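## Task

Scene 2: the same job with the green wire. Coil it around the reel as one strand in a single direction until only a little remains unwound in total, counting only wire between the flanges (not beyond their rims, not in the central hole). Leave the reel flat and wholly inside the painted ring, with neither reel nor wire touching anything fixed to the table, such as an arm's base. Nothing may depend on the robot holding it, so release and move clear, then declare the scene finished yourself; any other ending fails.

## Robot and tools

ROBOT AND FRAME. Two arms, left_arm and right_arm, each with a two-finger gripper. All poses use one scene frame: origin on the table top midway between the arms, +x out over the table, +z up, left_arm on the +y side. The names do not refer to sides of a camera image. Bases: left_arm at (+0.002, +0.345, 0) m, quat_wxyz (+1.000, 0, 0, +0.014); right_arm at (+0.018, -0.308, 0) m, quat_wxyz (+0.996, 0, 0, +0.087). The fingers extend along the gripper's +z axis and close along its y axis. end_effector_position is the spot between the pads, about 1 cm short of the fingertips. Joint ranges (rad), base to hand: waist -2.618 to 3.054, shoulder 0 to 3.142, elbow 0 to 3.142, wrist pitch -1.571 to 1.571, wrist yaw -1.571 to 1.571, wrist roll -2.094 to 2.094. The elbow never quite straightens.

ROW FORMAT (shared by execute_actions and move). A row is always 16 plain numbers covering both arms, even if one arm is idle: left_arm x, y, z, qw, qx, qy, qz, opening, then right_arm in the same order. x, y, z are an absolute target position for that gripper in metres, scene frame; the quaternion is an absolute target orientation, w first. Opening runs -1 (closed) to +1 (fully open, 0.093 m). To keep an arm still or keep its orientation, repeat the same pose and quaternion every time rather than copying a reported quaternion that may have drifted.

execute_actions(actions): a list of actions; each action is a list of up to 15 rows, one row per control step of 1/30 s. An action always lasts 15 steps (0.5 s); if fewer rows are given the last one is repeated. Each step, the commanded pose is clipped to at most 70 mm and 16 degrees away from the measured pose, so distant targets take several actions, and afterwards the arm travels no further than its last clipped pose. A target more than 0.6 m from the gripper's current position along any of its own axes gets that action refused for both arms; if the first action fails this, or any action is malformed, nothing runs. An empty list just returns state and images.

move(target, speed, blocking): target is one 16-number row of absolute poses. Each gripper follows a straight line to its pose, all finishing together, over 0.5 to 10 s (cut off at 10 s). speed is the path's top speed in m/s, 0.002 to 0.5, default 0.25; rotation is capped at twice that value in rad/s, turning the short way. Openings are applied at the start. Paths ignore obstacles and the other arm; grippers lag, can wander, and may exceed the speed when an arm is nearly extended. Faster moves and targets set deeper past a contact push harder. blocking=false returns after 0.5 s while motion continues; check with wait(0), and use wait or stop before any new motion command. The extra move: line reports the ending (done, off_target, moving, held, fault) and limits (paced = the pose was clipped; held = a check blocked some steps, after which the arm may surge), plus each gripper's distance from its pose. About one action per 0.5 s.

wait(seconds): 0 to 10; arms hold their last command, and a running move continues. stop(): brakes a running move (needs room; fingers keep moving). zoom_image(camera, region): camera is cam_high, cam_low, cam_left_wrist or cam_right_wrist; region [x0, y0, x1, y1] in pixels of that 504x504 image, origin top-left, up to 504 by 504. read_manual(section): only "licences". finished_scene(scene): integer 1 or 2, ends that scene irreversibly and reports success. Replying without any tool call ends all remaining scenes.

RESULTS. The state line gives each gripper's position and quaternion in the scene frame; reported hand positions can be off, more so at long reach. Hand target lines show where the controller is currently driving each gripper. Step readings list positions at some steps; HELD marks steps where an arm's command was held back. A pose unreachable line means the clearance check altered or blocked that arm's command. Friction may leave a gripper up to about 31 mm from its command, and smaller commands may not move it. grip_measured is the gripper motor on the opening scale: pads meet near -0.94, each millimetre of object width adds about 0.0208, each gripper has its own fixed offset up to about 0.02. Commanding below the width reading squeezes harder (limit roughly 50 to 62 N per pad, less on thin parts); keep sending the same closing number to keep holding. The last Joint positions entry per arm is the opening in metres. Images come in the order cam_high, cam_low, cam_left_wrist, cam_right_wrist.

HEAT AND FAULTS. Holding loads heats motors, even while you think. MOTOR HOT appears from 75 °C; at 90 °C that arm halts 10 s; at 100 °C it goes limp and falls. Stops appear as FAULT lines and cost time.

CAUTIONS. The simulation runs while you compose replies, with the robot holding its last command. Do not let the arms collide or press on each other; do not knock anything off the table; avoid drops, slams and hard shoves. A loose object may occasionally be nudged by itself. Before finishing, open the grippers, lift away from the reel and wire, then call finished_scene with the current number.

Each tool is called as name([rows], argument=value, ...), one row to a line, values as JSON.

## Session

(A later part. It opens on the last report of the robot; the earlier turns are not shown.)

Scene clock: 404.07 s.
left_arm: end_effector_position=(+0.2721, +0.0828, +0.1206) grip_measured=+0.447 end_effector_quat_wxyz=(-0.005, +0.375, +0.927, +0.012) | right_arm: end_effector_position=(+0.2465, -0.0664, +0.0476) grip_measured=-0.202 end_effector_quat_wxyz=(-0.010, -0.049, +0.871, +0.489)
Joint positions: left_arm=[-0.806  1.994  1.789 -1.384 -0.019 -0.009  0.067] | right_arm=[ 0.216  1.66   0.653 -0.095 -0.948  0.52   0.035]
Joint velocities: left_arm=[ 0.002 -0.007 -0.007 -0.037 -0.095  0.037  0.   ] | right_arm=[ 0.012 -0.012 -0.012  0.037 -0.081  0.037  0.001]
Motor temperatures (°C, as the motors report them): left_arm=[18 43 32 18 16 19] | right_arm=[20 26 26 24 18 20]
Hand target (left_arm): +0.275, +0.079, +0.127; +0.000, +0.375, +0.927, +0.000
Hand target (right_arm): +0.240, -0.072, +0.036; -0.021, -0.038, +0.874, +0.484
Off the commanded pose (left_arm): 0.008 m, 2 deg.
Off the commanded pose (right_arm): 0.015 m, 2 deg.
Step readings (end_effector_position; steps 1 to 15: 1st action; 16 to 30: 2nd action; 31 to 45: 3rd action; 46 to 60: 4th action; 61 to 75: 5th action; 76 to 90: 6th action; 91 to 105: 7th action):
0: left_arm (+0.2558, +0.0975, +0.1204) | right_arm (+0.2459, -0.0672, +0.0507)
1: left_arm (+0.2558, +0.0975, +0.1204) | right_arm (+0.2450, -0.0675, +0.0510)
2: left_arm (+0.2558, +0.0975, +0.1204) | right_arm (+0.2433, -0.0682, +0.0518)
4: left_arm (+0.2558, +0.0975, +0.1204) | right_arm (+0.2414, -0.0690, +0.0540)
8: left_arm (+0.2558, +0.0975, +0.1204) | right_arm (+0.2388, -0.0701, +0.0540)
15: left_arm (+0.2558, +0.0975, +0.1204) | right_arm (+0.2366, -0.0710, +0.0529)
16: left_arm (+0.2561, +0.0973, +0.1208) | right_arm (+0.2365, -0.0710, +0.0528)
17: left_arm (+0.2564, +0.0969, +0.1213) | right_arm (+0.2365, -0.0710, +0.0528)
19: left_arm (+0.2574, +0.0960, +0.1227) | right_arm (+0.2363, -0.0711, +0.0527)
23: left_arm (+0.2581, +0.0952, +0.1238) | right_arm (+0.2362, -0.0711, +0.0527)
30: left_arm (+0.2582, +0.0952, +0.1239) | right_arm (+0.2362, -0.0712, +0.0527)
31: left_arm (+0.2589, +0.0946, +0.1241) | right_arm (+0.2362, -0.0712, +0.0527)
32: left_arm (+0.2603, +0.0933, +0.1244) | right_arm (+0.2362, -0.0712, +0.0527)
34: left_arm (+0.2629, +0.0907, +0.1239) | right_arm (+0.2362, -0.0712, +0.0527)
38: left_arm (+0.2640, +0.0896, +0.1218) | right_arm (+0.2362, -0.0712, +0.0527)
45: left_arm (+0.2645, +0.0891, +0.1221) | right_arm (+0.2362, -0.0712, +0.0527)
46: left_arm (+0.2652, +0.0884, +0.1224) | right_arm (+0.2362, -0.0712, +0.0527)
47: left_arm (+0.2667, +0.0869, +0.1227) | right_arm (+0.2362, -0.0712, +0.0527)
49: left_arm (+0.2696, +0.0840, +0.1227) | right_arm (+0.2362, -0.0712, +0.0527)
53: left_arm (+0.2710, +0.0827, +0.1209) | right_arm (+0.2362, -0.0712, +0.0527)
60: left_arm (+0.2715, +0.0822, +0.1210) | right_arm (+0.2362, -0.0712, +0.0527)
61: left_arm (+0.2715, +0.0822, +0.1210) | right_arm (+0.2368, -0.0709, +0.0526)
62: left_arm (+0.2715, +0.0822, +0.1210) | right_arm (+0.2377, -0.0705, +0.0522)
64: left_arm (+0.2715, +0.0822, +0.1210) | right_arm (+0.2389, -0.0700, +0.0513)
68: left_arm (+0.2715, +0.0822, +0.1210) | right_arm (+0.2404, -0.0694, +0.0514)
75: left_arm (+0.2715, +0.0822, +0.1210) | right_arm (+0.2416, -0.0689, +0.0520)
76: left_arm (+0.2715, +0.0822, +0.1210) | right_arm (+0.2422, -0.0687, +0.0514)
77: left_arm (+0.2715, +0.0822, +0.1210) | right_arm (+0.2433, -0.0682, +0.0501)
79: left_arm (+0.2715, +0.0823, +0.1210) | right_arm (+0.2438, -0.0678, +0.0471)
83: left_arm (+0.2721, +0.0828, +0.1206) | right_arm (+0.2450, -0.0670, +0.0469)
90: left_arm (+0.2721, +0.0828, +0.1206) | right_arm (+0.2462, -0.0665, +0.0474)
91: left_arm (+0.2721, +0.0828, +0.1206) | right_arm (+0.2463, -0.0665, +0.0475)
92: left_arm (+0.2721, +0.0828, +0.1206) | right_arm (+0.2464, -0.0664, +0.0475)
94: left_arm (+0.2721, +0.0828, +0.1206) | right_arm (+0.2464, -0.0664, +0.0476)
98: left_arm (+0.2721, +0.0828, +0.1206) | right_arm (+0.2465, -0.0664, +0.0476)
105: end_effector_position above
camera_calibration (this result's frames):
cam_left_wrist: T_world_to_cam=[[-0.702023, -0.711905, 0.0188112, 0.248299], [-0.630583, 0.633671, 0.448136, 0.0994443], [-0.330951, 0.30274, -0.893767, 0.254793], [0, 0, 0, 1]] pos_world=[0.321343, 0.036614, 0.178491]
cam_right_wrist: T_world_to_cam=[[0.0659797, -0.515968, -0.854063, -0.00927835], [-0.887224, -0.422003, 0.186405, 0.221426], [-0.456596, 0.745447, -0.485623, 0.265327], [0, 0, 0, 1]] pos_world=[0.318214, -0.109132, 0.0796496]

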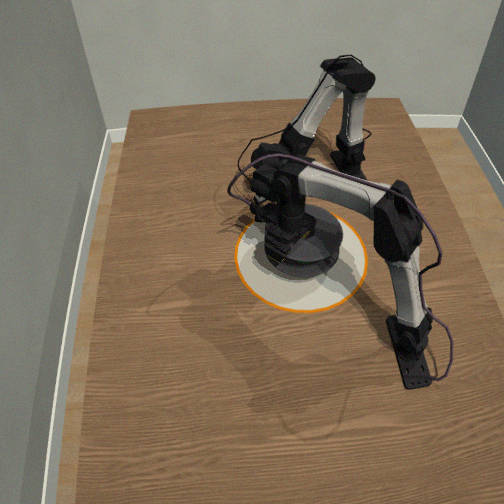

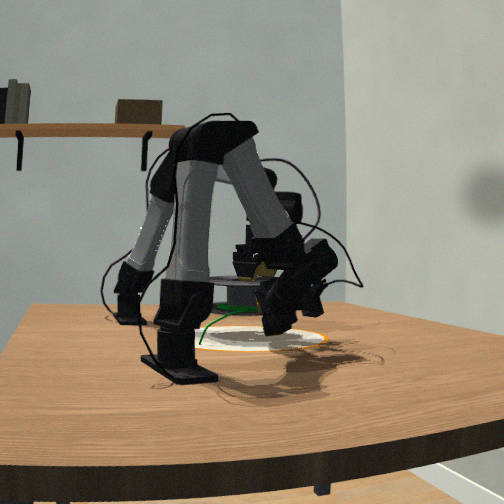

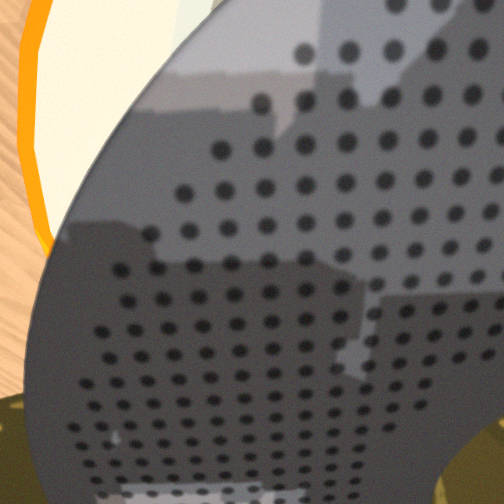

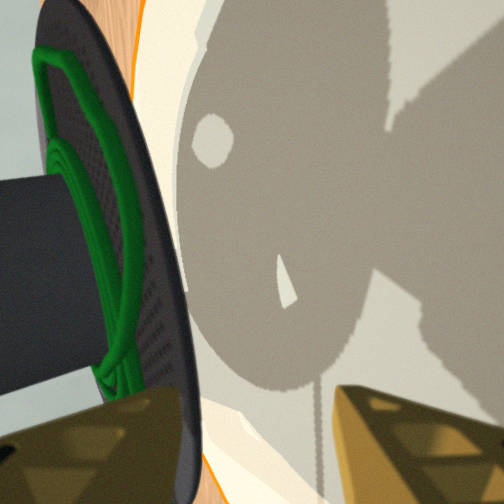

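execute_actions([
  [[0.2755,0.079,0.134,0,0.3746,0.9272,0,0.4, 0.241,-0.071,0.030,-0.0211,-0.0381,0.8738,0.4843,-0.2]],
  [[0.2666,0.0858,0.137,0,0.3090,0.9511,0,0.4, 0.241,-0.071,0.030,-0.0211,-0.0381,0.8738,0.4843,-0.2]],
  [[0.259,0.0905,0.137,0,0.2419,0.9703,0,0.4, 0.241,-0.071,0.030,-0.0211,-0.0381,0.8738,0.4843,-0.2]],
  [[0.2509,0.0941,0.137,0,0.1736,0.9848,0,0.4, 0.241,-0.071,0.030,-0.0211,-0.0381,0.8738,0.4843,-0.2]],
  [[0.2509,0.0941,0.137,0,0.1736,0.9848,0,0.4, 0.241,-0.071,0.030,-0.0211,-0.0381,0.8738,0.4843,-0.2]],
])

Scene clock: 407.60 s.
left_arm: end_effector_position=(+0.2540, +0.0995, +0.1233) grip_measured=+0.447 end_effector_quat_wxyz=(-0.016, +0.174, +0.984, +0.023) | right_arm: end_effector_position=(+0.2484, -0.0645, +0.0453) grip_measured=-0.202 end_effector_quat_wxyz=(-0.003, -0.055, +0.866, +0.497)
Joint positions: left_arm=[-0.809  1.926  1.703 -1.4   -0.02  -0.433  0.067] | right_arm=[ 0.216  1.678  0.643 -0.046 -0.959  0.52   0.035]
Joint velocities: left_arm=[-0.012  0.002 -0.012 -0.007 -0.007  0.007  0.   ] | right_arm=[ 0.002  0.002  0.002  0.037  0.066 -0.007  0.   ]
Motor temperatures (°C, as the motors report them): left_arm=[18 44 32 18 16 19] | right_arm=[20 26 25 24 18 20]
Hand target (left_arm): +0.251, +0.094, +0.137; -0.001, +0.174, +0.985, +0.000
Hand target (right_arm): +0.240, -0.071, +0.031; -0.021, -0.038, +0.874, +0.485
Off the commanded pose (left_arm): 0.015 m, 3 deg.
Off the commanded pose (right_arm): 0.018 m, 3 deg.
Step readings (end_effector_position; steps 1 to 15: 1st action; 16 to 30: 2nd action; 31 to 45: 3rd action; 46 to 60: 4th action; 61 to 75: 5th action):
0: left_arm (+0.2721, +0.0828, +0.1206) | right_arm (+0.2466, -0.0664, +0.0477)
1: left_arm (+0.2723, +0.0827, +0.1215) | right_arm (+0.2466, -0.0664, +0.0470)
2: left_arm (+0.2727, +0.0823, +0.1224) | right_arm (+0.2464, -0.0661, +0.0463)
4: left_arm (+0.2727, +0.0830, +0.1228) | right_arm (+0.2470, -0.0653, +0.0466)
8: left_arm (+0.2731, +0.0833, +0.1229) | right_arm (+0.2475, -0.0649, +0.0466)
15: left_arm (+0.2733, +0.0834, +0.1233) | right_arm (+0.2476, -0.0647, +0.0467)
16: left_arm (+0.2727, +0.0838, +0.1229) | right_arm (+0.2477, -0.0646, +0.0467)
17: left_arm (+0.2716, +0.0847, +0.1222) | right_arm (+0.2480, -0.0647, +0.0468)
19: left_arm (+0.2710, +0.0852, +0.1213) | right_arm (+0.2479, -0.0647, +0.0465)
23: left_arm (+0.2706, +0.0855, +0.1208) | right_arm (+0.2476, -0.0648, +0.0450)
30: left_arm (+0.2704, +0.0858, +0.1205) | right_arm (+0.2476, -0.0649, +0.0448)
31: left_arm (+0.2695, +0.0865, +0.1203) | right_arm (+0.2476, -0.0649, +0.0448)
32: left_arm (+0.2677, +0.0883, +0.1200) | right_arm (+0.2476, -0.0649, +0.0448)
34: left_arm (+0.2642, +0.0917, +0.1210) | right_arm (+0.2476, -0.0649, +0.0448)
38: left_arm (+0.2622, +0.0935, +0.1230) | right_arm (+0.2482, -0.0646, +0.0452)
45: left_arm (+0.2619, +0.0938, +0.1226) | right_arm (+0.2483, -0.0646, +0.0452)
46: left_arm (+0.2610, +0.0945, +0.1223) | right_arm (+0.2483, -0.0646, +0.0452)
47: left_arm (+0.2596, +0.0958, +0.1219) | right_arm (+0.2483, -0.0646, +0.0452)
49: left_arm (+0.2568, +0.0986, +0.1222) | right_arm (+0.2483, -0.0646, +0.0452)
53: left_arm (+0.2549, +0.0996, +0.1238) | right_arm (+0.2484, -0.0645, +0.0453)
60: left_arm (+0.2540, +0.0995, +0.1233) | right_arm (+0.2484, -0.0645, +0.0453)
61: left_arm (+0.2540, +0.0995, +0.1233) | right_arm (+0.2484, -0.0645, +0.0453)
62: left_arm (+0.2540, +0.0995, +0.1233) | right_arm (+0.2484, -0.0645, +0.0453)
64: left_arm (+0.2540, +0.0995, +0.1233) | right_arm (+0.2484, -0.0645, +0.0453)
68: left_arm (+0.2540, +0.0995, +0.1233) | right_arm (+0.2484, -0.0645, +0.0453)
75: end_effector_position above
camera_calibration (this result's frames):
cam_left_wrist: T_world_to_cam=[[-0.349893, -0.936787, -0.00243648, 0.182997], [-0.829143, 0.308475, 0.466224, 0.156827], [-0.436, 0.165148, -0.884664, 0.285432], [0, 0, 0, 1]] pos_world=[0.31851, 0.0759138, 0.17984]
cam_right_wrist: T_world_to_cam=[[0.0820354, -0.500494, -0.861844, -0.0130868], [-0.888023, -0.429267, 0.164759, 0.224981], [-0.452423, 0.751821, -0.479665, 0.262768], [0, 0, 0, 1]] pos_world=[0.319744, -0.107527, 0.0776941]

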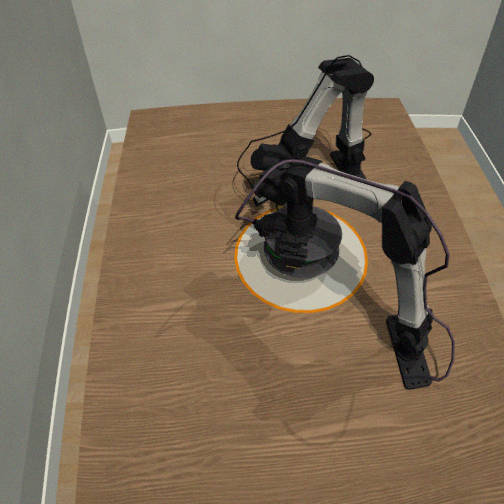

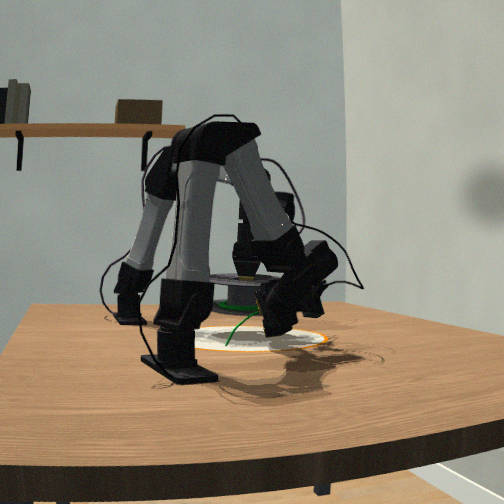

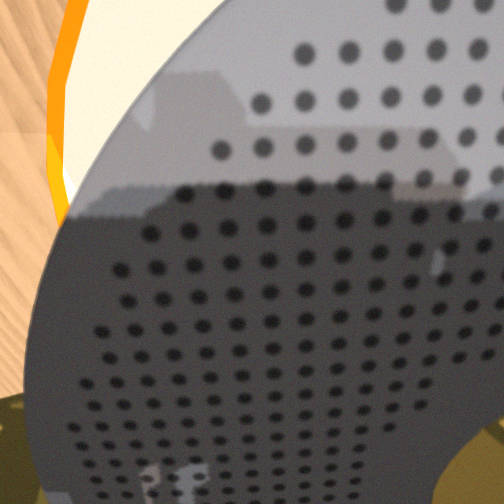

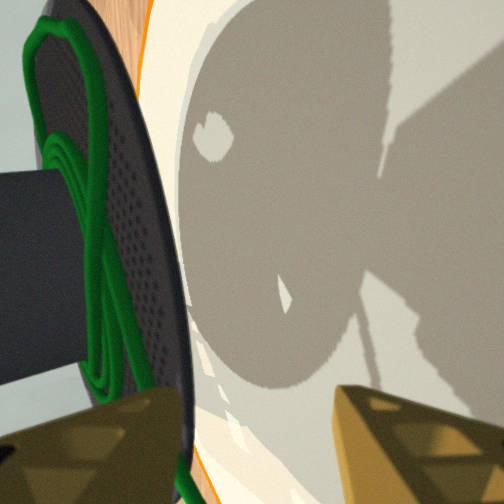

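zoom_image(camera="cam_low", region=[190,265,330,355])

zoom_image(camera="cam_right_wrist", region=[80,330,260,504])

Region (190, 265, 330, 355) of cam_low's 504x504 image, scaled by 3.600, with more detail than that image has; it fills the top 324 rows of this view, and the rest is white.

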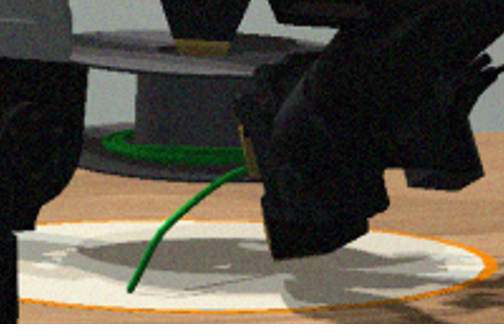

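Region (80, 330, 260, 504) of cam_right_wrist's 504x504 image, scaled by 2.800, with more detail than that image has; it fills the top 487 rows of this view, and the rest is white.

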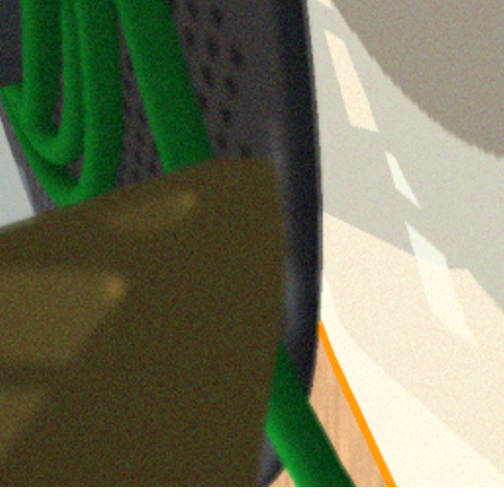

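execute_actions([
  [[0.2423,0.0966,0.137,0,0.1045,0.9945,0,0.4, 0.241,-0.069,0.030,-0.0211,-0.0381,0.8738,0.4843,-0.2]],
  [[0.2335,0.0978,0.137,0,0.0349,0.9994,0,0.4, 0.241,-0.067,0.030,-0.0211,-0.0381,0.8738,0.4843,-0.2]],
  [[0.2335,0.0978,0.137,0,0.0349,0.9994,0,0.4, 0.241,-0.067,0.030,-0.0211,-0.0381,0.8738,0.4843,-0.2]],
])

Scene clock: 412.10 s.
left_arm: end_effector_position=(+0.2353, +0.1046, +0.1250) grip_measured=+0.447 end_effector_quat_wxyz=(-0.015, +0.035, +0.999, +0.027) | right_arm: end_effector_position=(+0.2493, -0.0649, +0.0446) grip_measured=-0.202 end_effector_quat_wxyz=(-0.005, -0.047, +0.868, +0.494)
Joint positions: left_arm=[-0.837  1.865  1.628 -1.393 -0.018 -0.74   0.067] | right_arm=[ 0.216  1.678  0.643 -0.044 -0.952  0.538  0.035]
Joint velocities: left_arm=[ 0.007 -0.012 -0.017  0.037  0.022 -0.037 -0.001] | right_arm=[-0.007  0.007 -0.007 -0.022 -0.037 -0.125  0.   ]
Motor temperatures (°C, as the motors report them): left_arm=[18 45 32 18 16 19] | right_arm=[20 27 25 24 18 20]
Hand target (left_arm): +0.233, +0.098, +0.137; -0.001, +0.036, +0.999, +0.000
Hand target (right_arm): +0.240, -0.067, +0.031; -0.021, -0.038, +0.874, +0.484
Off the commanded pose (left_arm): 0.014 m, 4 deg.
Off the commanded pose (right_arm): 0.017 m, 2 deg.
Step readings (end_effector_position; steps 1 to 15: 1st action; 16 to 30: 2nd action; 31 to 45: 3rd action):
0: left_arm (+0.2540, +0.0995, +0.1233) | right_arm (+0.2484, -0.0645, +0.0453)
1: left_arm (+0.2532, +0.0999, +0.1231) | right_arm (+0.2484, -0.0645, +0.0453)
2: left_arm (+0.2515, +0.1008, +0.1226) | right_arm (+0.2484, -0.0646, +0.0452)
4: left_arm (+0.2480, +0.1025, +0.1229) | right_arm (+0.2485, -0.0646, +0.0451)
8: left_arm (+0.2455, +0.1026, +0.1245) | right_arm (+0.2486, -0.0647, +0.0450)
15: left_arm (+0.2447, +0.1027, +0.1240) | right_arm (+0.2489, -0.0648, +0.0448)
16: left_arm (+0.2437, +0.1030, +0.1237) | right_arm (+0.2490, -0.0649, +0.0446)
17: left_arm (+0.2416, +0.1040, +0.1234) | right_arm (+0.2492, -0.0649, +0.0446)
19: left_arm (+0.2381, +0.1049, +0.1235) | right_arm (+0.2492, -0.0649, +0.0446)
23: left_arm (+0.2356, +0.1044, +0.1249) | right_arm (+0.2492, -0.0649, +0.0446)
30: left_arm (+0.2353, +0.1046, +0.1250) | right_arm (+0.2493, -0.0649, +0.0446)
31: left_arm (+0.2353, +0.1046, +0.1250) | right_arm (+0.2493, -0.0649, +0.0446)
32: left_arm (+0.2353, +0.1046, +0.1250) | right_arm (+0.2493, -0.0649, +0.0446)
34: left_arm (+0.2353, +0.1046, +0.1250) | right_arm (+0.2493, -0.0649, +0.0446)
38: left_arm (+0.2353, +0.1046, +0.1250) | right_arm (+0.2493, -0.0649, +0.0446)
45: end_effector_position above
camera_calibration (this result's frames):
cam_left_wrist: T_world_to_cam=[[-0.0784813, -0.996793, -0.0156186, 0.12522], [-0.885966, 0.0625554, 0.459512, 0.178892], [-0.457061, 0.0499007, -0.888034, 0.295302], [0, 0, 0, 1]] pos_world=[0.303291, 0.0988923, 0.181991]
cam_right_wrist: T_world_to_cam=[[0.0665116, -0.506574, -0.859627, -0.0105755], [-0.891205, -0.417587, 0.177127, 0.226723], [-0.448697, 0.754323, -0.479236, 0.26231], [0, 0, 0, 1]] pos_world=[0.320458, -0.108547, 0.0764587]

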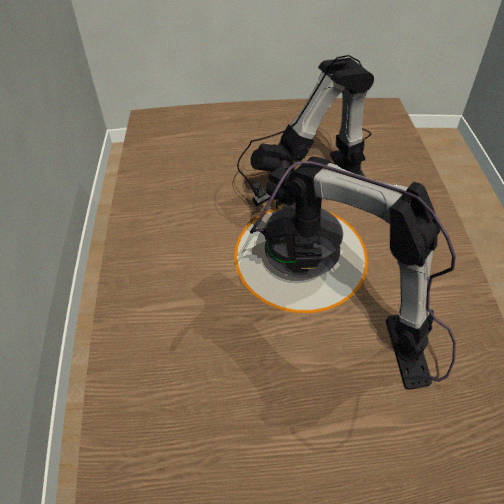

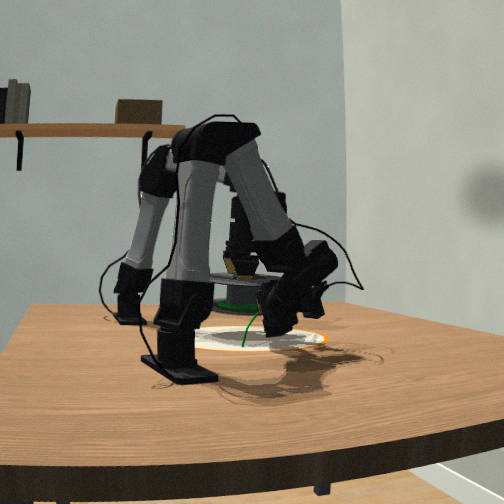

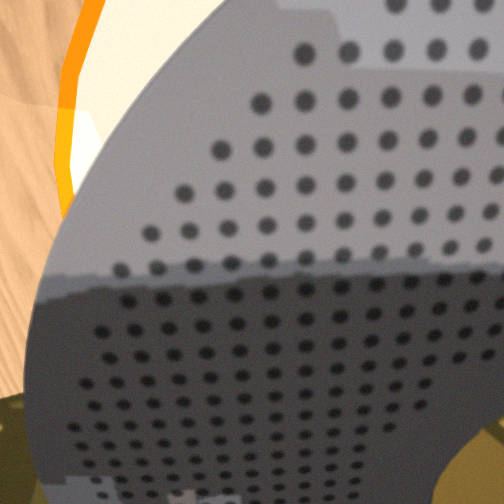

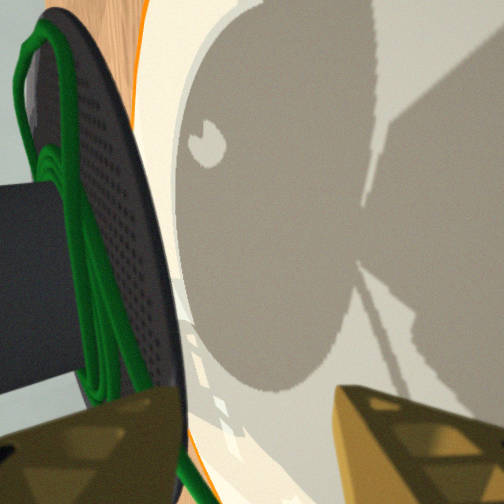

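execute_actions([
  [[0.2335,0.096,0.134,0,0.0349,0.9994,0,0.4, 0.241,-0.060,0.033,-0.0211,-0.0381,0.8738,0.4843,-0.2]],
  [[0.2335,0.095,0.133,0,0.0349,0.9994,0,0.4, 0.241,-0.054,0.035,-0.0211,-0.0381,0.8738,0.4843,-0.2]],
  [[0.2335,0.095,0.133,0,0.0349,0.9994,0,0.4, 0.241,-0.054,0.035,-0.0211,-0.0381,0.8738,0.4843,-0.2]],
])

Scene clock: 414.50 s.
left_arm: end_effector_position=(+0.2343, +0.1044, +0.1233) grip_measured=+0.447 end_effector_quat_wxyz=(-0.015, +0.033, +0.999, +0.028) | right_arm: end_effector_position=(+0.2454, -0.0539, +0.0452) grip_measured=-0.202 end_effector_quat_wxyz=(-0.013, -0.043, +0.869, +0.492)
Joint positions: left_arm=[-0.84   1.865  1.621 -1.388 -0.019 -0.748  0.067] | right_arm=[ 0.26   1.678  0.643 -0.008 -0.931  0.605  0.035]
Joint velocities: left_arm=[-0.027 -0.017 -0.002 -0.022 -0.051 -0.022 -0.   ] | right_arm=[ 0.007 -0.007 -0.012  0.022  0.007  0.007  0.001]
Motor temperatures (°C, as the motors report them): left_arm=[18 45 32 18 16 19] | right_arm=[20 27 25 24 18 20]
Hand target (left_arm): +0.233, +0.095, +0.133; -0.001, +0.035, +0.999, +0.000
Hand target (right_arm): +0.241, -0.054, +0.035; -0.021, -0.038, +0.874, +0.484
Off the commanded pose (left_arm): 0.014 m, 4 deg.
Off the commanded pose (right_arm): 0.011 m, 1 deg.
Step readings (end_effector_position; steps 1 to 15: 1st action; 16 to 30: 2nd action; 31 to 45: 3rd action):
0: left_arm (+0.2353, +0.1046, +0.1250) | right_arm (+0.2493, -0.0649, +0.0446)
1: left_arm (+0.2353, +0.1046, +0.1250) | right_arm (+0.2491, -0.0643, +0.0444)
2: left_arm (+0.2350, +0.1048, +0.1248) | right_arm (+0.2486, -0.0634, +0.0440)
4: left_arm (+0.2342, +0.1058, +0.1238) | right_arm (+0.2475, -0.0621, +0.0434)
8: left_arm (+0.2336, +0.1055, +0.1234) | right_arm (+0.2466, -0.0599, +0.0440)
15: left_arm (+0.2337, +0.1050, +0.1233) | right_arm (+0.2472, -0.0596, +0.0443)
16: left_arm (+0.2337, +0.1050, +0.1233) | right_arm (+0.2472, -0.0591, +0.0442)
17: left_arm (+0.2338, +0.1049, +0.1233) | right_arm (+0.2464, -0.0578, +0.0443)
19: left_arm (+0.2338, +0.1048, +0.1233) | right_arm (+0.2448, -0.0554, +0.0446)
23: left_arm (+0.2340, +0.1046, +0.1233) | right_arm (+0.2445, -0.0541, +0.0449)
30: left_arm (+0.2343, +0.1044, +0.1233) | right_arm (+0.2452, -0.0540, +0.0450)
31: left_arm (+0.2343, +0.1044, +0.1233) | right_arm (+0.2452, -0.0540, +0.0450)
32: left_arm (+0.2343, +0.1044, +0.1233) | right_arm (+0.2453, -0.0540, +0.0451)
34: left_arm (+0.2343, +0.1044, +0.1233) | right_arm (+0.2453, -0.0539, +0.0451)
38: left_arm (+0.2343, +0.1044, +0.1233) | right_arm (+0.2454, -0.0539, +0.0452)
45: end_effector_position above
camera_calibration (this result's frames):
cam_left_wrist: T_world_to_cam=[[-0.0740069, -0.997091, -0.0182449, 0.124249], [-0.88609, 0.0573518, 0.459951, 0.179337], [-0.457567, 0.0502062, -0.887757, 0.293412], [0, 0, 0, 1]] pos_world=[0.302359, 0.0988714, 0.180259]
cam_right_wrist: T_world_to_cam=[[0.0512801, -0.511981, -0.857465, -0.000887254], [-0.888349, -0.415675, 0.195067, 0.226398], [-0.456297, 0.751725, -0.476133, 0.254172], [0, 0, 0, 1]] pos_world=[0.317144, -0.0974137, 0.0760962]

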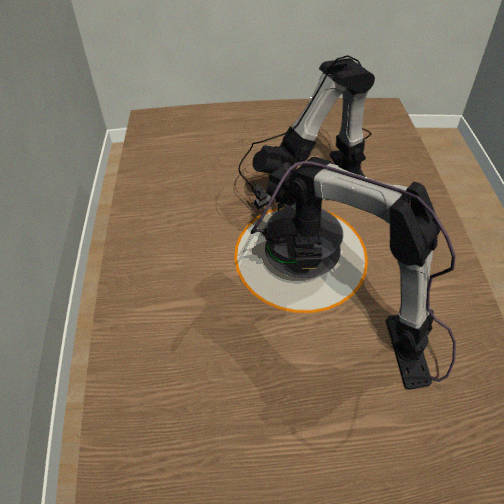

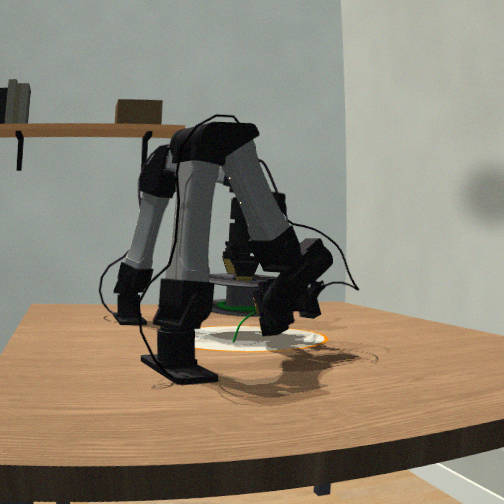

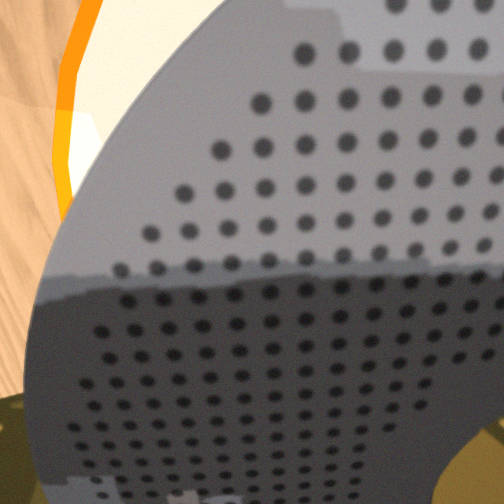

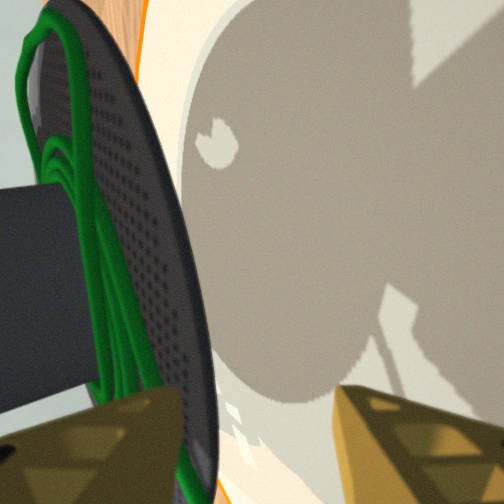

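execute_actions([
  [[0.2245,0.095,0.133,0,-0.0349,0.9994,0,0.4, 0.241,-0.054,0.033,-0.0211,-0.0381,0.8738,0.4843,-0.2]],
  [[0.2157,0.0938,0.133,0,-0.1045,0.9945,0,0.4, 0.241,-0.054,0.033,-0.0211,-0.0381,0.8738,0.4843,-0.2]],
  [[0.2071,0.0913,0.133,0,-0.1736,0.9848,0,0.4, 0.241,-0.054,0.033,-0.0211,-0.0381,0.8738,0.4843,-0.2]],
  [[0.2071,0.0913,0.133,0,-0.1736,0.9848,0,0.4, 0.241,-0.054,0.033,-0.0211,-0.0381,0.8738,0.4843,-0.2]],
])

Scene clock: 417.10 s.
left_arm: end_effector_position=(+0.2064, +0.0991, +0.1218) grip_measured=+0.447 end_effector_quat_wxyz=(-0.012, -0.174, +0.984, +0.033) | right_arm: end_effector_position=(+0.2469, -0.0533, +0.0460) grip_measured=-0.202 end_effector_quat_wxyz=(-0.009, -0.045, +0.868, +0.494)
Joint positions: left_arm=[-0.911  1.816  1.552 -1.376 -0.011 -1.233  0.067] | right_arm=[ 0.26   1.678  0.643  0.003 -0.931  0.605  0.035]
Joint velocities: left_arm=[-0.007  0.002 -0.007 -0.139 -0.051 -0.022 -0.001] | right_arm=[ 0.002  0.012 -0.012 -0.022 -0.007 -0.022  0.001]
Motor temperatures (°C, as the motors report them): left_arm=[18 45 32 19 16 19] | right_arm=[20 27 25 24 18 20]
Hand target (left_arm): +0.207, +0.092, +0.133; -0.001, -0.173, +0.985, +0.000
Hand target (right_arm): +0.240, -0.055, +0.034; -0.021, -0.038, +0.874, +0.484
Off the commanded pose (left_arm): 0.014 m, 4 deg.
Off the commanded pose (right_arm): 0.014 m, 2 deg.
Step readings (end_effector_position; steps 1 to 15: 1st action; 16 to 30: 2nd action; 31 to 45: 3rd action; 46 to 60: 4th action):
0: left_arm (+0.2343, +0.1044, +0.1233) | right_arm (+0.2454, -0.0539, +0.0452)
1: left_arm (+0.2334, +0.1042, +0.1228) | right_arm (+0.2456, -0.0539, +0.0452)
2: left_arm (+0.2319, +0.1041, +0.1221) | right_arm (+0.2458, -0.0538, +0.0454)
4: left_arm (+0.2280, +0.1039, +0.1212) | right_arm (+0.2462, -0.0536, +0.0456)
8: left_arm (+0.2245, +0.1029, +0.1209) | right_arm (+0.2466, -0.0534, +0.0458)
15: left_arm (+0.2244, +0.1030, +0.1213) | right_arm (+0.2469, -0.0533, +0.0460)
16: left_arm (+0.2236, +0.1029, +0.1210) | right_arm (+0.2469, -0.0533, +0.0460)
17: left_arm (+0.2222, +0.1028, +0.1208) | right_arm (+0.2469, -0.0533, +0.0460)
19: left_arm (+0.2188, +0.1026, +0.1208) | right_arm (+0.2469, -0.0533, +0.0460)
23: left_arm (+0.2157, +0.1015, +0.1216) | right_arm (+0.2469, -0.0533, +0.0460)
30: left_arm (+0.2155, +0.1018, +0.1216) | right_arm (+0.2469, -0.0533, +0.0460)
31: left_arm (+0.2147, +0.1015, +0.1214) | right_arm (+0.2469, -0.0533, +0.0460)
32: left_arm (+0.2134, +0.1011, +0.1210) | right_arm (+0.2469, -0.0533, +0.0460)
34: left_arm (+0.2099, +0.1003, +0.1209) | right_arm (+0.2469, -0.0533, +0.0460)
38: left_arm (+0.2067, +0.0988, +0.1215) | right_arm (+0.2469, -0.0533, +0.0460)
45: left_arm (+0.2065, +0.0990, +0.1218) | right_arm (+0.2469, -0.0533, +0.0460)
46: left_arm (+0.2064, +0.0991, +0.1218) | right_arm (+0.2469, -0.0533, +0.0460)
47: left_arm (+0.2064, +0.0991, +0.1218) | right_arm (+0.2469, -0.0533, +0.0460)
49: left_arm (+0.2064, +0.0991, +0.1218) | right_arm (+0.2469, -0.0533, +0.0460)
53: left_arm (+0.2064, +0.0991, +0.1218) | right_arm (+0.2469, -0.0533, +0.0460)
60: end_effector_position above
camera_calibration (this result's frames):
cam_left_wrist: T_world_to_cam=[[0.333427, -0.942231, -0.032059, 0.028991], [-0.840519, -0.312493, 0.442578, 0.185017], [-0.427029, -0.120621, -0.896157, 0.291227], [0, 0, 0, 1]] pos_world=[0.270206, 0.120261, 0.18003]
cam_right_wrist: T_world_to_cam=[[0.0593213, -0.508534, -0.858996, -0.00162647], [-0.890232, -0.416268, 0.184956, 0.228671], [-0.451629, 0.753734, -0.477406, 0.253787], [0, 0, 0, 1]] pos_world=[0.318284, -0.0969266, 0.0774683]

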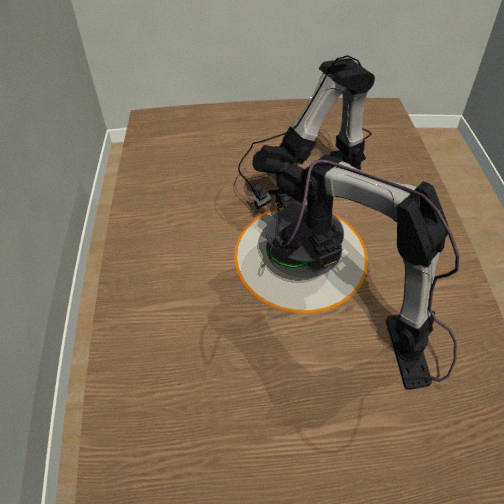

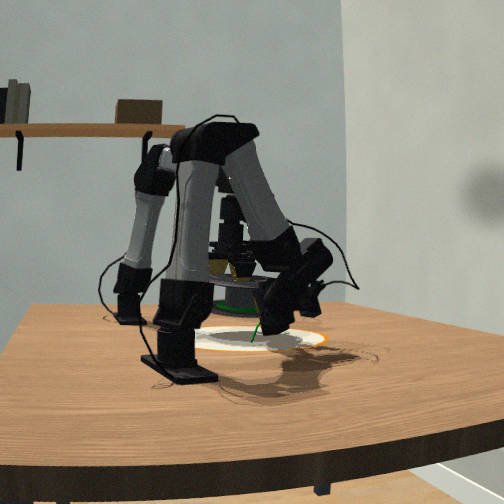

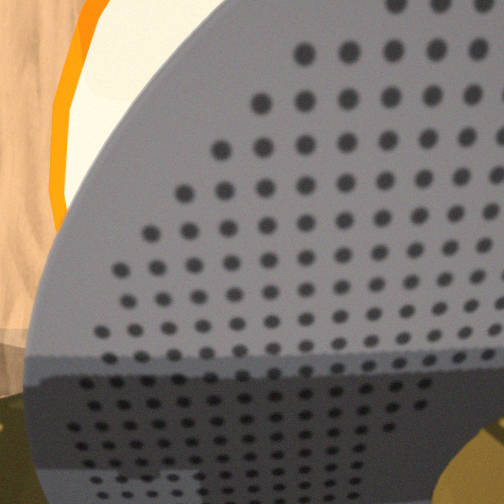

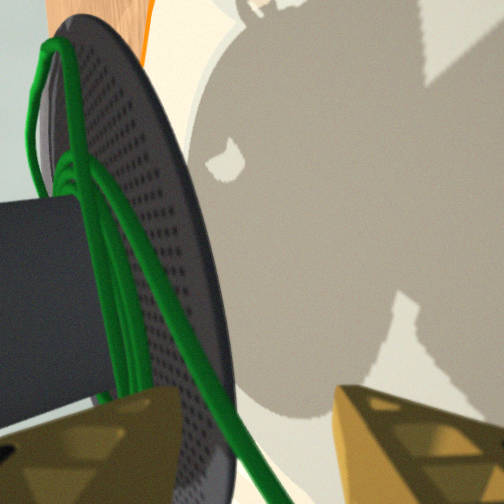

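execute_actions([
  [[0.2071,0.0913,0.133,0,-0.1736,0.9848,0,0.4, 0.243,-0.066,0.048,-0.0211,-0.0381,0.8738,0.4843,-0.2]],
  [[0.2071,0.0913,0.133,0,-0.1736,0.9848,0,0.4, 0.245,-0.080,0.058,-0.0211,-0.0381,0.8738,0.4843,-0.2]],
  [[0.2071,0.0913,0.133,0,-0.1736,0.9848,0,0.4, 0.246,-0.095,0.069,-0.0211,-0.0381,0.8738,0.4843,-0.2]],
  [[0.2071,0.0913,0.133,0,-0.1736,0.9848,0,0.4, 0.246,-0.11,0.080,-0.0211,-0.0381,0.8738,0.4843,-0.2]],
  [[0.2157,0.0938,0.130,0,-0.1045,0.9945,0,0.4, 0.24,-0.125,0.092,-0.015,-0.03,0.885,0.46,-0.2]],
  [[0.2335,0.095,0.128,0,0.0349,0.9994,0,0.4, 0.23,-0.14,0.10,-0.01,-0.02,0.90,0.43,-0.2]],
  [[0.2509,0.0921,0.126,0,0.1736,0.9848,0,0.4, 0.22,-0.155,0.10,0,0,0.9239,0.3827,-0.2]],
  [[0.2666,0.0838,0.124,0,0.3090,0.9511,0,0.4, 0.21,-0.16,0.10,0,0,0.9239,0.3827,-0.2]],
  [[0.2755,0.078,0.122,0,0.3746,0.9272,0,0.4, 0.21,-0.16,0.10,0,0,0.9239,0.3827,-0.2]],
  [[0.2755,0.078,0.122,0,0.3746,0.9272,0,0.4, 0.21,-0.16,0.10,0,0,0.9239,0.3827,-0.2]],
])

Scene clock: 436.10 s.
left_arm: end_effector_position=(+0.2717, +0.0814, +0.1158) grip_measured=+0.447 end_effector_quat_wxyz=(-0.005, +0.376, +0.926, +0.012) | right_arm: end_effector_position=(+0.2156, -0.1550, +0.1042) grip_measured=-0.202 end_effector_quat_wxyz=(+0.004, -0.006, +0.921, +0.390)
Joint positions: left_arm=[-0.81   1.996  1.772 -1.365 -0.019 -0.011  0.067] | right_arm=[-0.013  1.285  0.753 -0.872 -0.788  0.217  0.035]
Joint velocities: left_arm=[-0.002 -0.002 -0.007  0.022 -0.051  0.007  0.002] | right_arm=[-0.007 -0.012 -0.002  0.022 -0.007 -0.007  0.   ]
Motor temperatures (°C, as the motors report them): left_arm=[18 46 31 19 16 19] | right_arm=[20 27 25 24 18 20]
Hand target (left_arm): +0.275, +0.078, +0.122; +0.001, +0.375, +0.927, -0.000
Hand target (right_arm): +0.210, -0.160, +0.100; -0.000, -0.000, +0.924, +0.383
Off the commanded pose (left_arm): 0.008 m, 2 deg.
Off the commanded pose (right_arm): 0.009 m, 1 deg.
Step readings (end_effector_position; steps 1 to 15: 1st action; 16 to 30: 2nd action; 31 to 45: 3rd action; 46 to 60: 4th action; 61 to 75: 5th action; 76 to 90: 6th action; 91 to 105: 7th action; 106 to 120: 8th action; 121 to 135: 9th action; 136 to 150: 10th action):
0: left_arm (+0.2064, +0.0991, +0.1218) | right_arm (+0.2469, -0.0533, +0.0460)
1: left_arm (+0.2064, +0.0991, +0.1218) | right_arm (+0.2464, -0.0545, +0.0458)
2: left_arm (+0.2064, +0.0991, +0.1218) | right_arm (+0.2459, -0.0568, +0.0456)
4: left_arm (+0.2064, +0.0991, +0.1218) | right_arm (+0.2459, -0.0610, +0.0450)
8: left_arm (+0.2064, +0.0991, +0.1218) | right_arm (+0.2431, -0.0638, +0.0431)
15: left_arm (+0.2064, +0.0991, +0.1218) | right_arm (+0.2403, -0.0650, +0.0416)
16: left_arm (+0.2064, +0.0991, +0.1218) | right_arm (+0.2401, -0.0667, +0.0425)
17: left_arm (+0.2064, +0.0991, +0.1218) | right_arm (+0.2406, -0.0703, +0.0439)
19: left_arm (+0.2064, +0.0991, +0.1218) | right_arm (+0.2436, -0.0767, +0.0472)
23: left_arm (+0.2064, +0.0991, +0.1218) | right_arm (+0.2449, -0.0790, +0.0501)
30: left_arm (+0.2064, +0.0991, +0.1218) | right_arm (+0.2410, -0.0800, +0.0492)
31: left_arm (+0.2064, +0.0991, +0.1218) | right_arm (+0.2408, -0.0817, +0.0504)
32: left_arm (+0.2064, +0.0991, +0.1218) | right_arm (+0.2415, -0.0853, +0.0523)
34: left_arm (+0.2064, +0.0991, +0.1218) | right_arm (+0.2459, -0.0912, +0.0573)
38: left_arm (+0.2064, +0.0991, +0.1218) | right_arm (+0.2477, -0.0933, +0.0618)
45: left_arm (+0.2064, +0.0991, +0.1218) | right_arm (+0.2426, -0.0945, +0.0607)
46: left_arm (+0.2064, +0.0991, +0.1218) | right_arm (+0.2422, -0.0963, +0.0617)
47: left_arm (+0.2064, +0.0991, +0.1218) | right_arm (+0.2429, -0.0998, +0.0636)
49: left_arm (+0.2064, +0.0991, +0.1218) | right_arm (+0.2468, -0.1059, +0.0681)
53: left_arm (+0.2064, +0.0991, +0.1218) | right_arm (+0.2480, -0.1083, +0.0722)
60: left_arm (+0.2064, +0.0991, +0.1218) | right_arm (+0.2427, -0.1093, +0.0715)
61: left_arm (+0.2068, +0.0991, +0.1217) | right_arm (+0.2417, -0.1108, +0.0727)
62: left_arm (+0.2072, +0.0992, +0.1217) | right_arm (+0.2401, -0.1137, +0.0757)
64: left_arm (+0.2080, +0.0992, +0.1217) | right_arm (+0.2401, -0.1177, +0.0841)
68: left_arm (+0.2092, +0.0992, +0.1216) | right_arm (+0.2410, -0.1199, +0.0902)
75: left_arm (+0.2098, +0.0990, +0.1216) | right_arm (+0.2362, -0.1215, +0.0885)
76: left_arm (+0.2111, +0.0996, +0.1220) | right_arm (+0.2354, -0.1233, +0.0889)
77: left_arm (+0.2131, +0.1004, +0.1223) | right_arm (+0.2338, -0.1264, +0.0909)
79: left_arm (+0.2182, +0.1027, +0.1229) | right_arm (+0.2325, -0.1308, +0.0968)
83: left_arm (+0.2237, +0.1053, +0.1233) | right_arm (+0.2283, -0.1346, +0.0970)
90: left_arm (+0.2239, +0.1053, +0.1227) | right_arm (+0.2246, -0.1364, +0.0950)
91: left_arm (+0.2256, +0.1049, +0.1230) | right_arm (+0.2244, -0.1383, +0.0948)
92: left_arm (+0.2288, +0.1034, +0.1235) | right_arm (+0.2231, -0.1410, +0.0961)
94: left_arm (+0.2365, +0.0999, +0.1227) | right_arm (+0.2223, -0.1443, +0.1012)
98: left_arm (+0.2430, +0.0993, +0.1197) | right_arm (+0.2202, -0.1481, +0.1007)
105: left_arm (+0.2439, +0.0988, +0.1200) | right_arm (+0.2186, -0.1506, +0.0981)
106: left_arm (+0.2455, +0.0981, +0.1205) | right_arm (+0.2185, -0.1511, +0.0988)
107: left_arm (+0.2485, +0.0957, +0.1213) | right_arm (+0.2181, -0.1523, +0.1002)
109: left_arm (+0.2554, +0.0905, +0.1208) | right_arm (+0.2181, -0.1537, +0.1033)
113: left_arm (+0.2607, +0.0884, +0.1175) | right_arm (+0.2169, -0.1545, +0.1045)
120: left_arm (+0.2622, +0.0879, +0.1178) | right_arm (+0.2159, -0.1547, +0.1043)
121: left_arm (+0.2631, +0.0872, +0.1181) | right_arm (+0.2159, -0.1548, +0.1043)
122: left_arm (+0.2648, +0.0857, +0.1184) | right_arm (+0.2158, -0.1548, +0.1043)
124: left_arm (+0.2687, +0.0826, +0.1183) | right_arm (+0.2157, -0.1548, +0.1043)
128: left_arm (+0.2711, +0.0818, +0.1158) | right_arm (+0.2156, -0.1549, +0.1042)
135: left_arm (+0.2716, +0.0814, +0.1157) | right_arm (+0.2156, -0.1550, +0.1042)
136: left_arm (+0.2716, +0.0814, +0.1157) | right_arm (+0.2156, -0.1550, +0.1042)
137: left_arm (+0.2717, +0.0814, +0.1158) | right_arm (+0.2156, -0.1550, +0.1042)
139: left_arm (+0.2717, +0.0814, +0.1158) | right_arm (+0.2156, -0.1550, +0.1042)
143: left_arm (+0.2717, +0.0814, +0.1158) | right_arm (+0.2156, -0.1550, +0.1042)
150: end_effector_position above
camera_calibration (this result's frames):
cam_left_wrist: T_world_to_cam=[[-0.703145, -0.710818, 0.0180077, 0.24739], [-0.630237, 0.634761, 0.447079, 0.10223], [-0.329223, 0.303013, -0.894313, 0.250412], [0, 0, 0, 1]] pos_world=[0.320821, 0.0350794, 0.173787]
cam_right_wrist: T_world_to_cam=[[0.00397569, -0.694323, -0.719652, -0.0328768], [-0.917987, -0.287947, 0.27274, 0.164431], [-0.396591, 0.659547, -0.638524, 0.334394], [0, 0, 0, 1]] pos_world=[0.283694, -0.196029, 0.145012]

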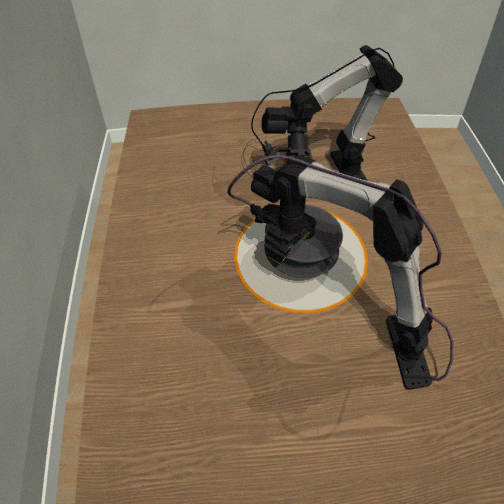

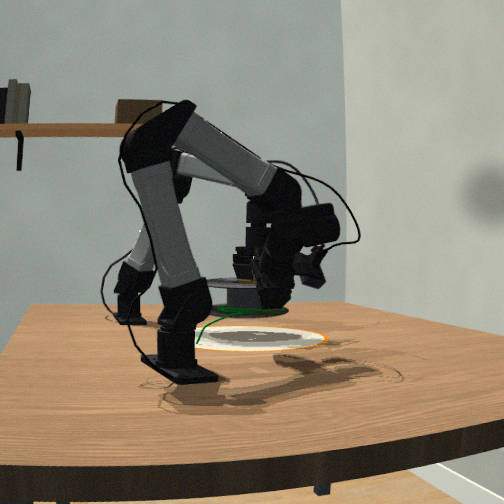

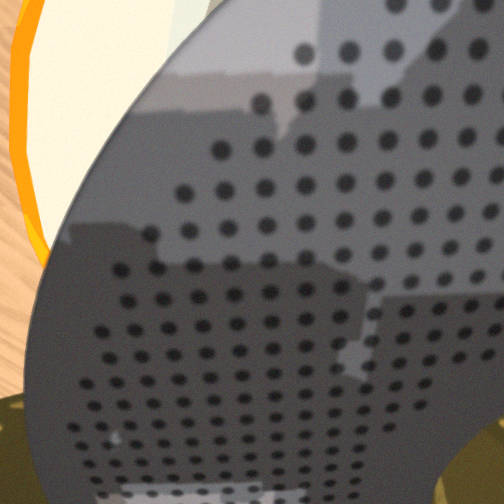

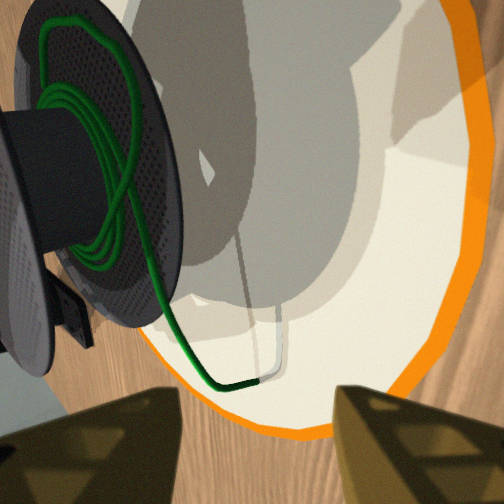

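execute_actions(actions=[])

Scene clock: 438.20 s.
left_arm: end_effector_position=(+0.2717, +0.0814, +0.1158) grip_measured=+0.447 end_effector_quat_wxyz=(-0.005, +0.376, +0.926, +0.012) | right_arm: end_effector_position=(+0.2156, -0.1550, +0.1042) grip_measured=-0.202 end_effector_quat_wxyz=(+0.004, -0.006, +0.921, +0.390)
Joint positions: left_arm=[-0.81   1.996  1.772 -1.365 -0.019 -0.011  0.067] | right_arm=[-0.013  1.285  0.753 -0.872 -0.788  0.217  0.035]
Joint velocities: left_arm=[ 0.007 -0.007 -0.002  0.022  0.007  0.022 -0.001] | right_arm=[ 0.002 -0.007 -0.007 -0.037 -0.095 -0.022  0.001]
Motor temperatures (°C, as the motors report them): left_arm=[18 46 31 19 16 19] | right_arm=[20 27 25 24 18 20]
Hand target (left_arm): +0.275, +0.078, +0.122; +0.001, +0.375, +0.927, -0.000
Hand target (right_arm): +0.210, -0.160, +0.100; -0.000, -0.000, +0.924, +0.383
Off the commanded pose (left_arm): 0.008 m, 2 deg.
Off the commanded pose (right_arm): 0.009 m, 1 deg.
camera_calibration (this result's frames):
cam_left_wrist: T_world_to_cam=[[-0.703145, -0.710818, 0.0180077, 0.24739], [-0.630237, 0.634761, 0.447079, 0.10223], [-0.329223, 0.303013, -0.894313, 0.250412], [0, 0, 0, 1]] pos_world=[0.320821, 0.0350794, 0.173787]
cam_right_wrist: T_world_to_cam=[[0.00397569, -0.694323, -0.719652, -0.0328768], [-0.917987, -0.287947, 0.27274, 0.164431], [-0.396591, 0.659547, -0.638524, 0.334394], [0, 0, 0, 1]] pos_world=[0.283694, -0.196029, 0.145012]

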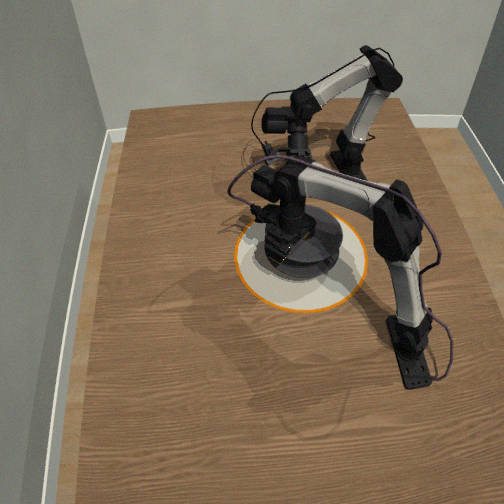

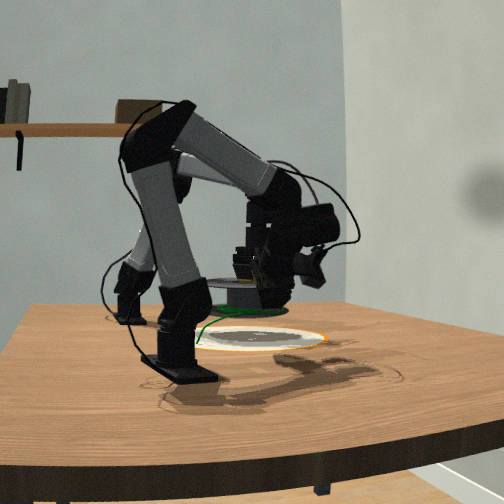

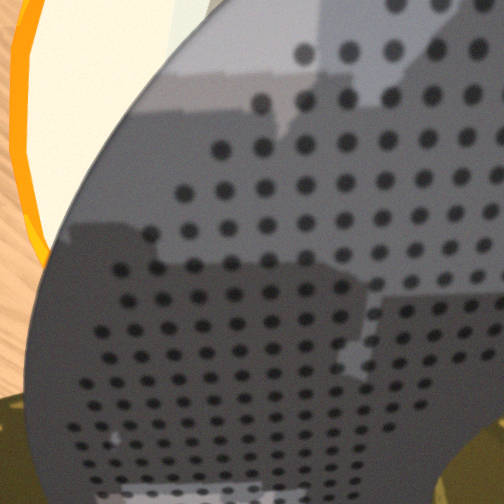

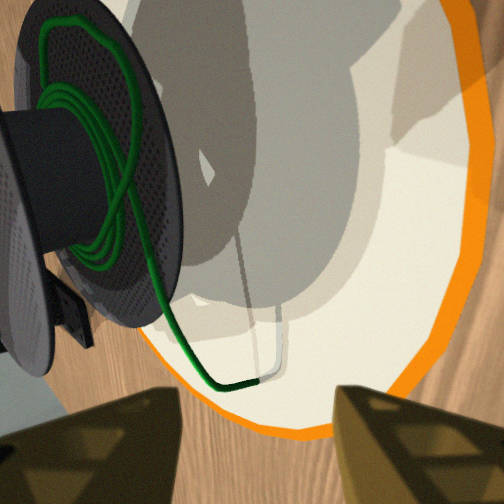

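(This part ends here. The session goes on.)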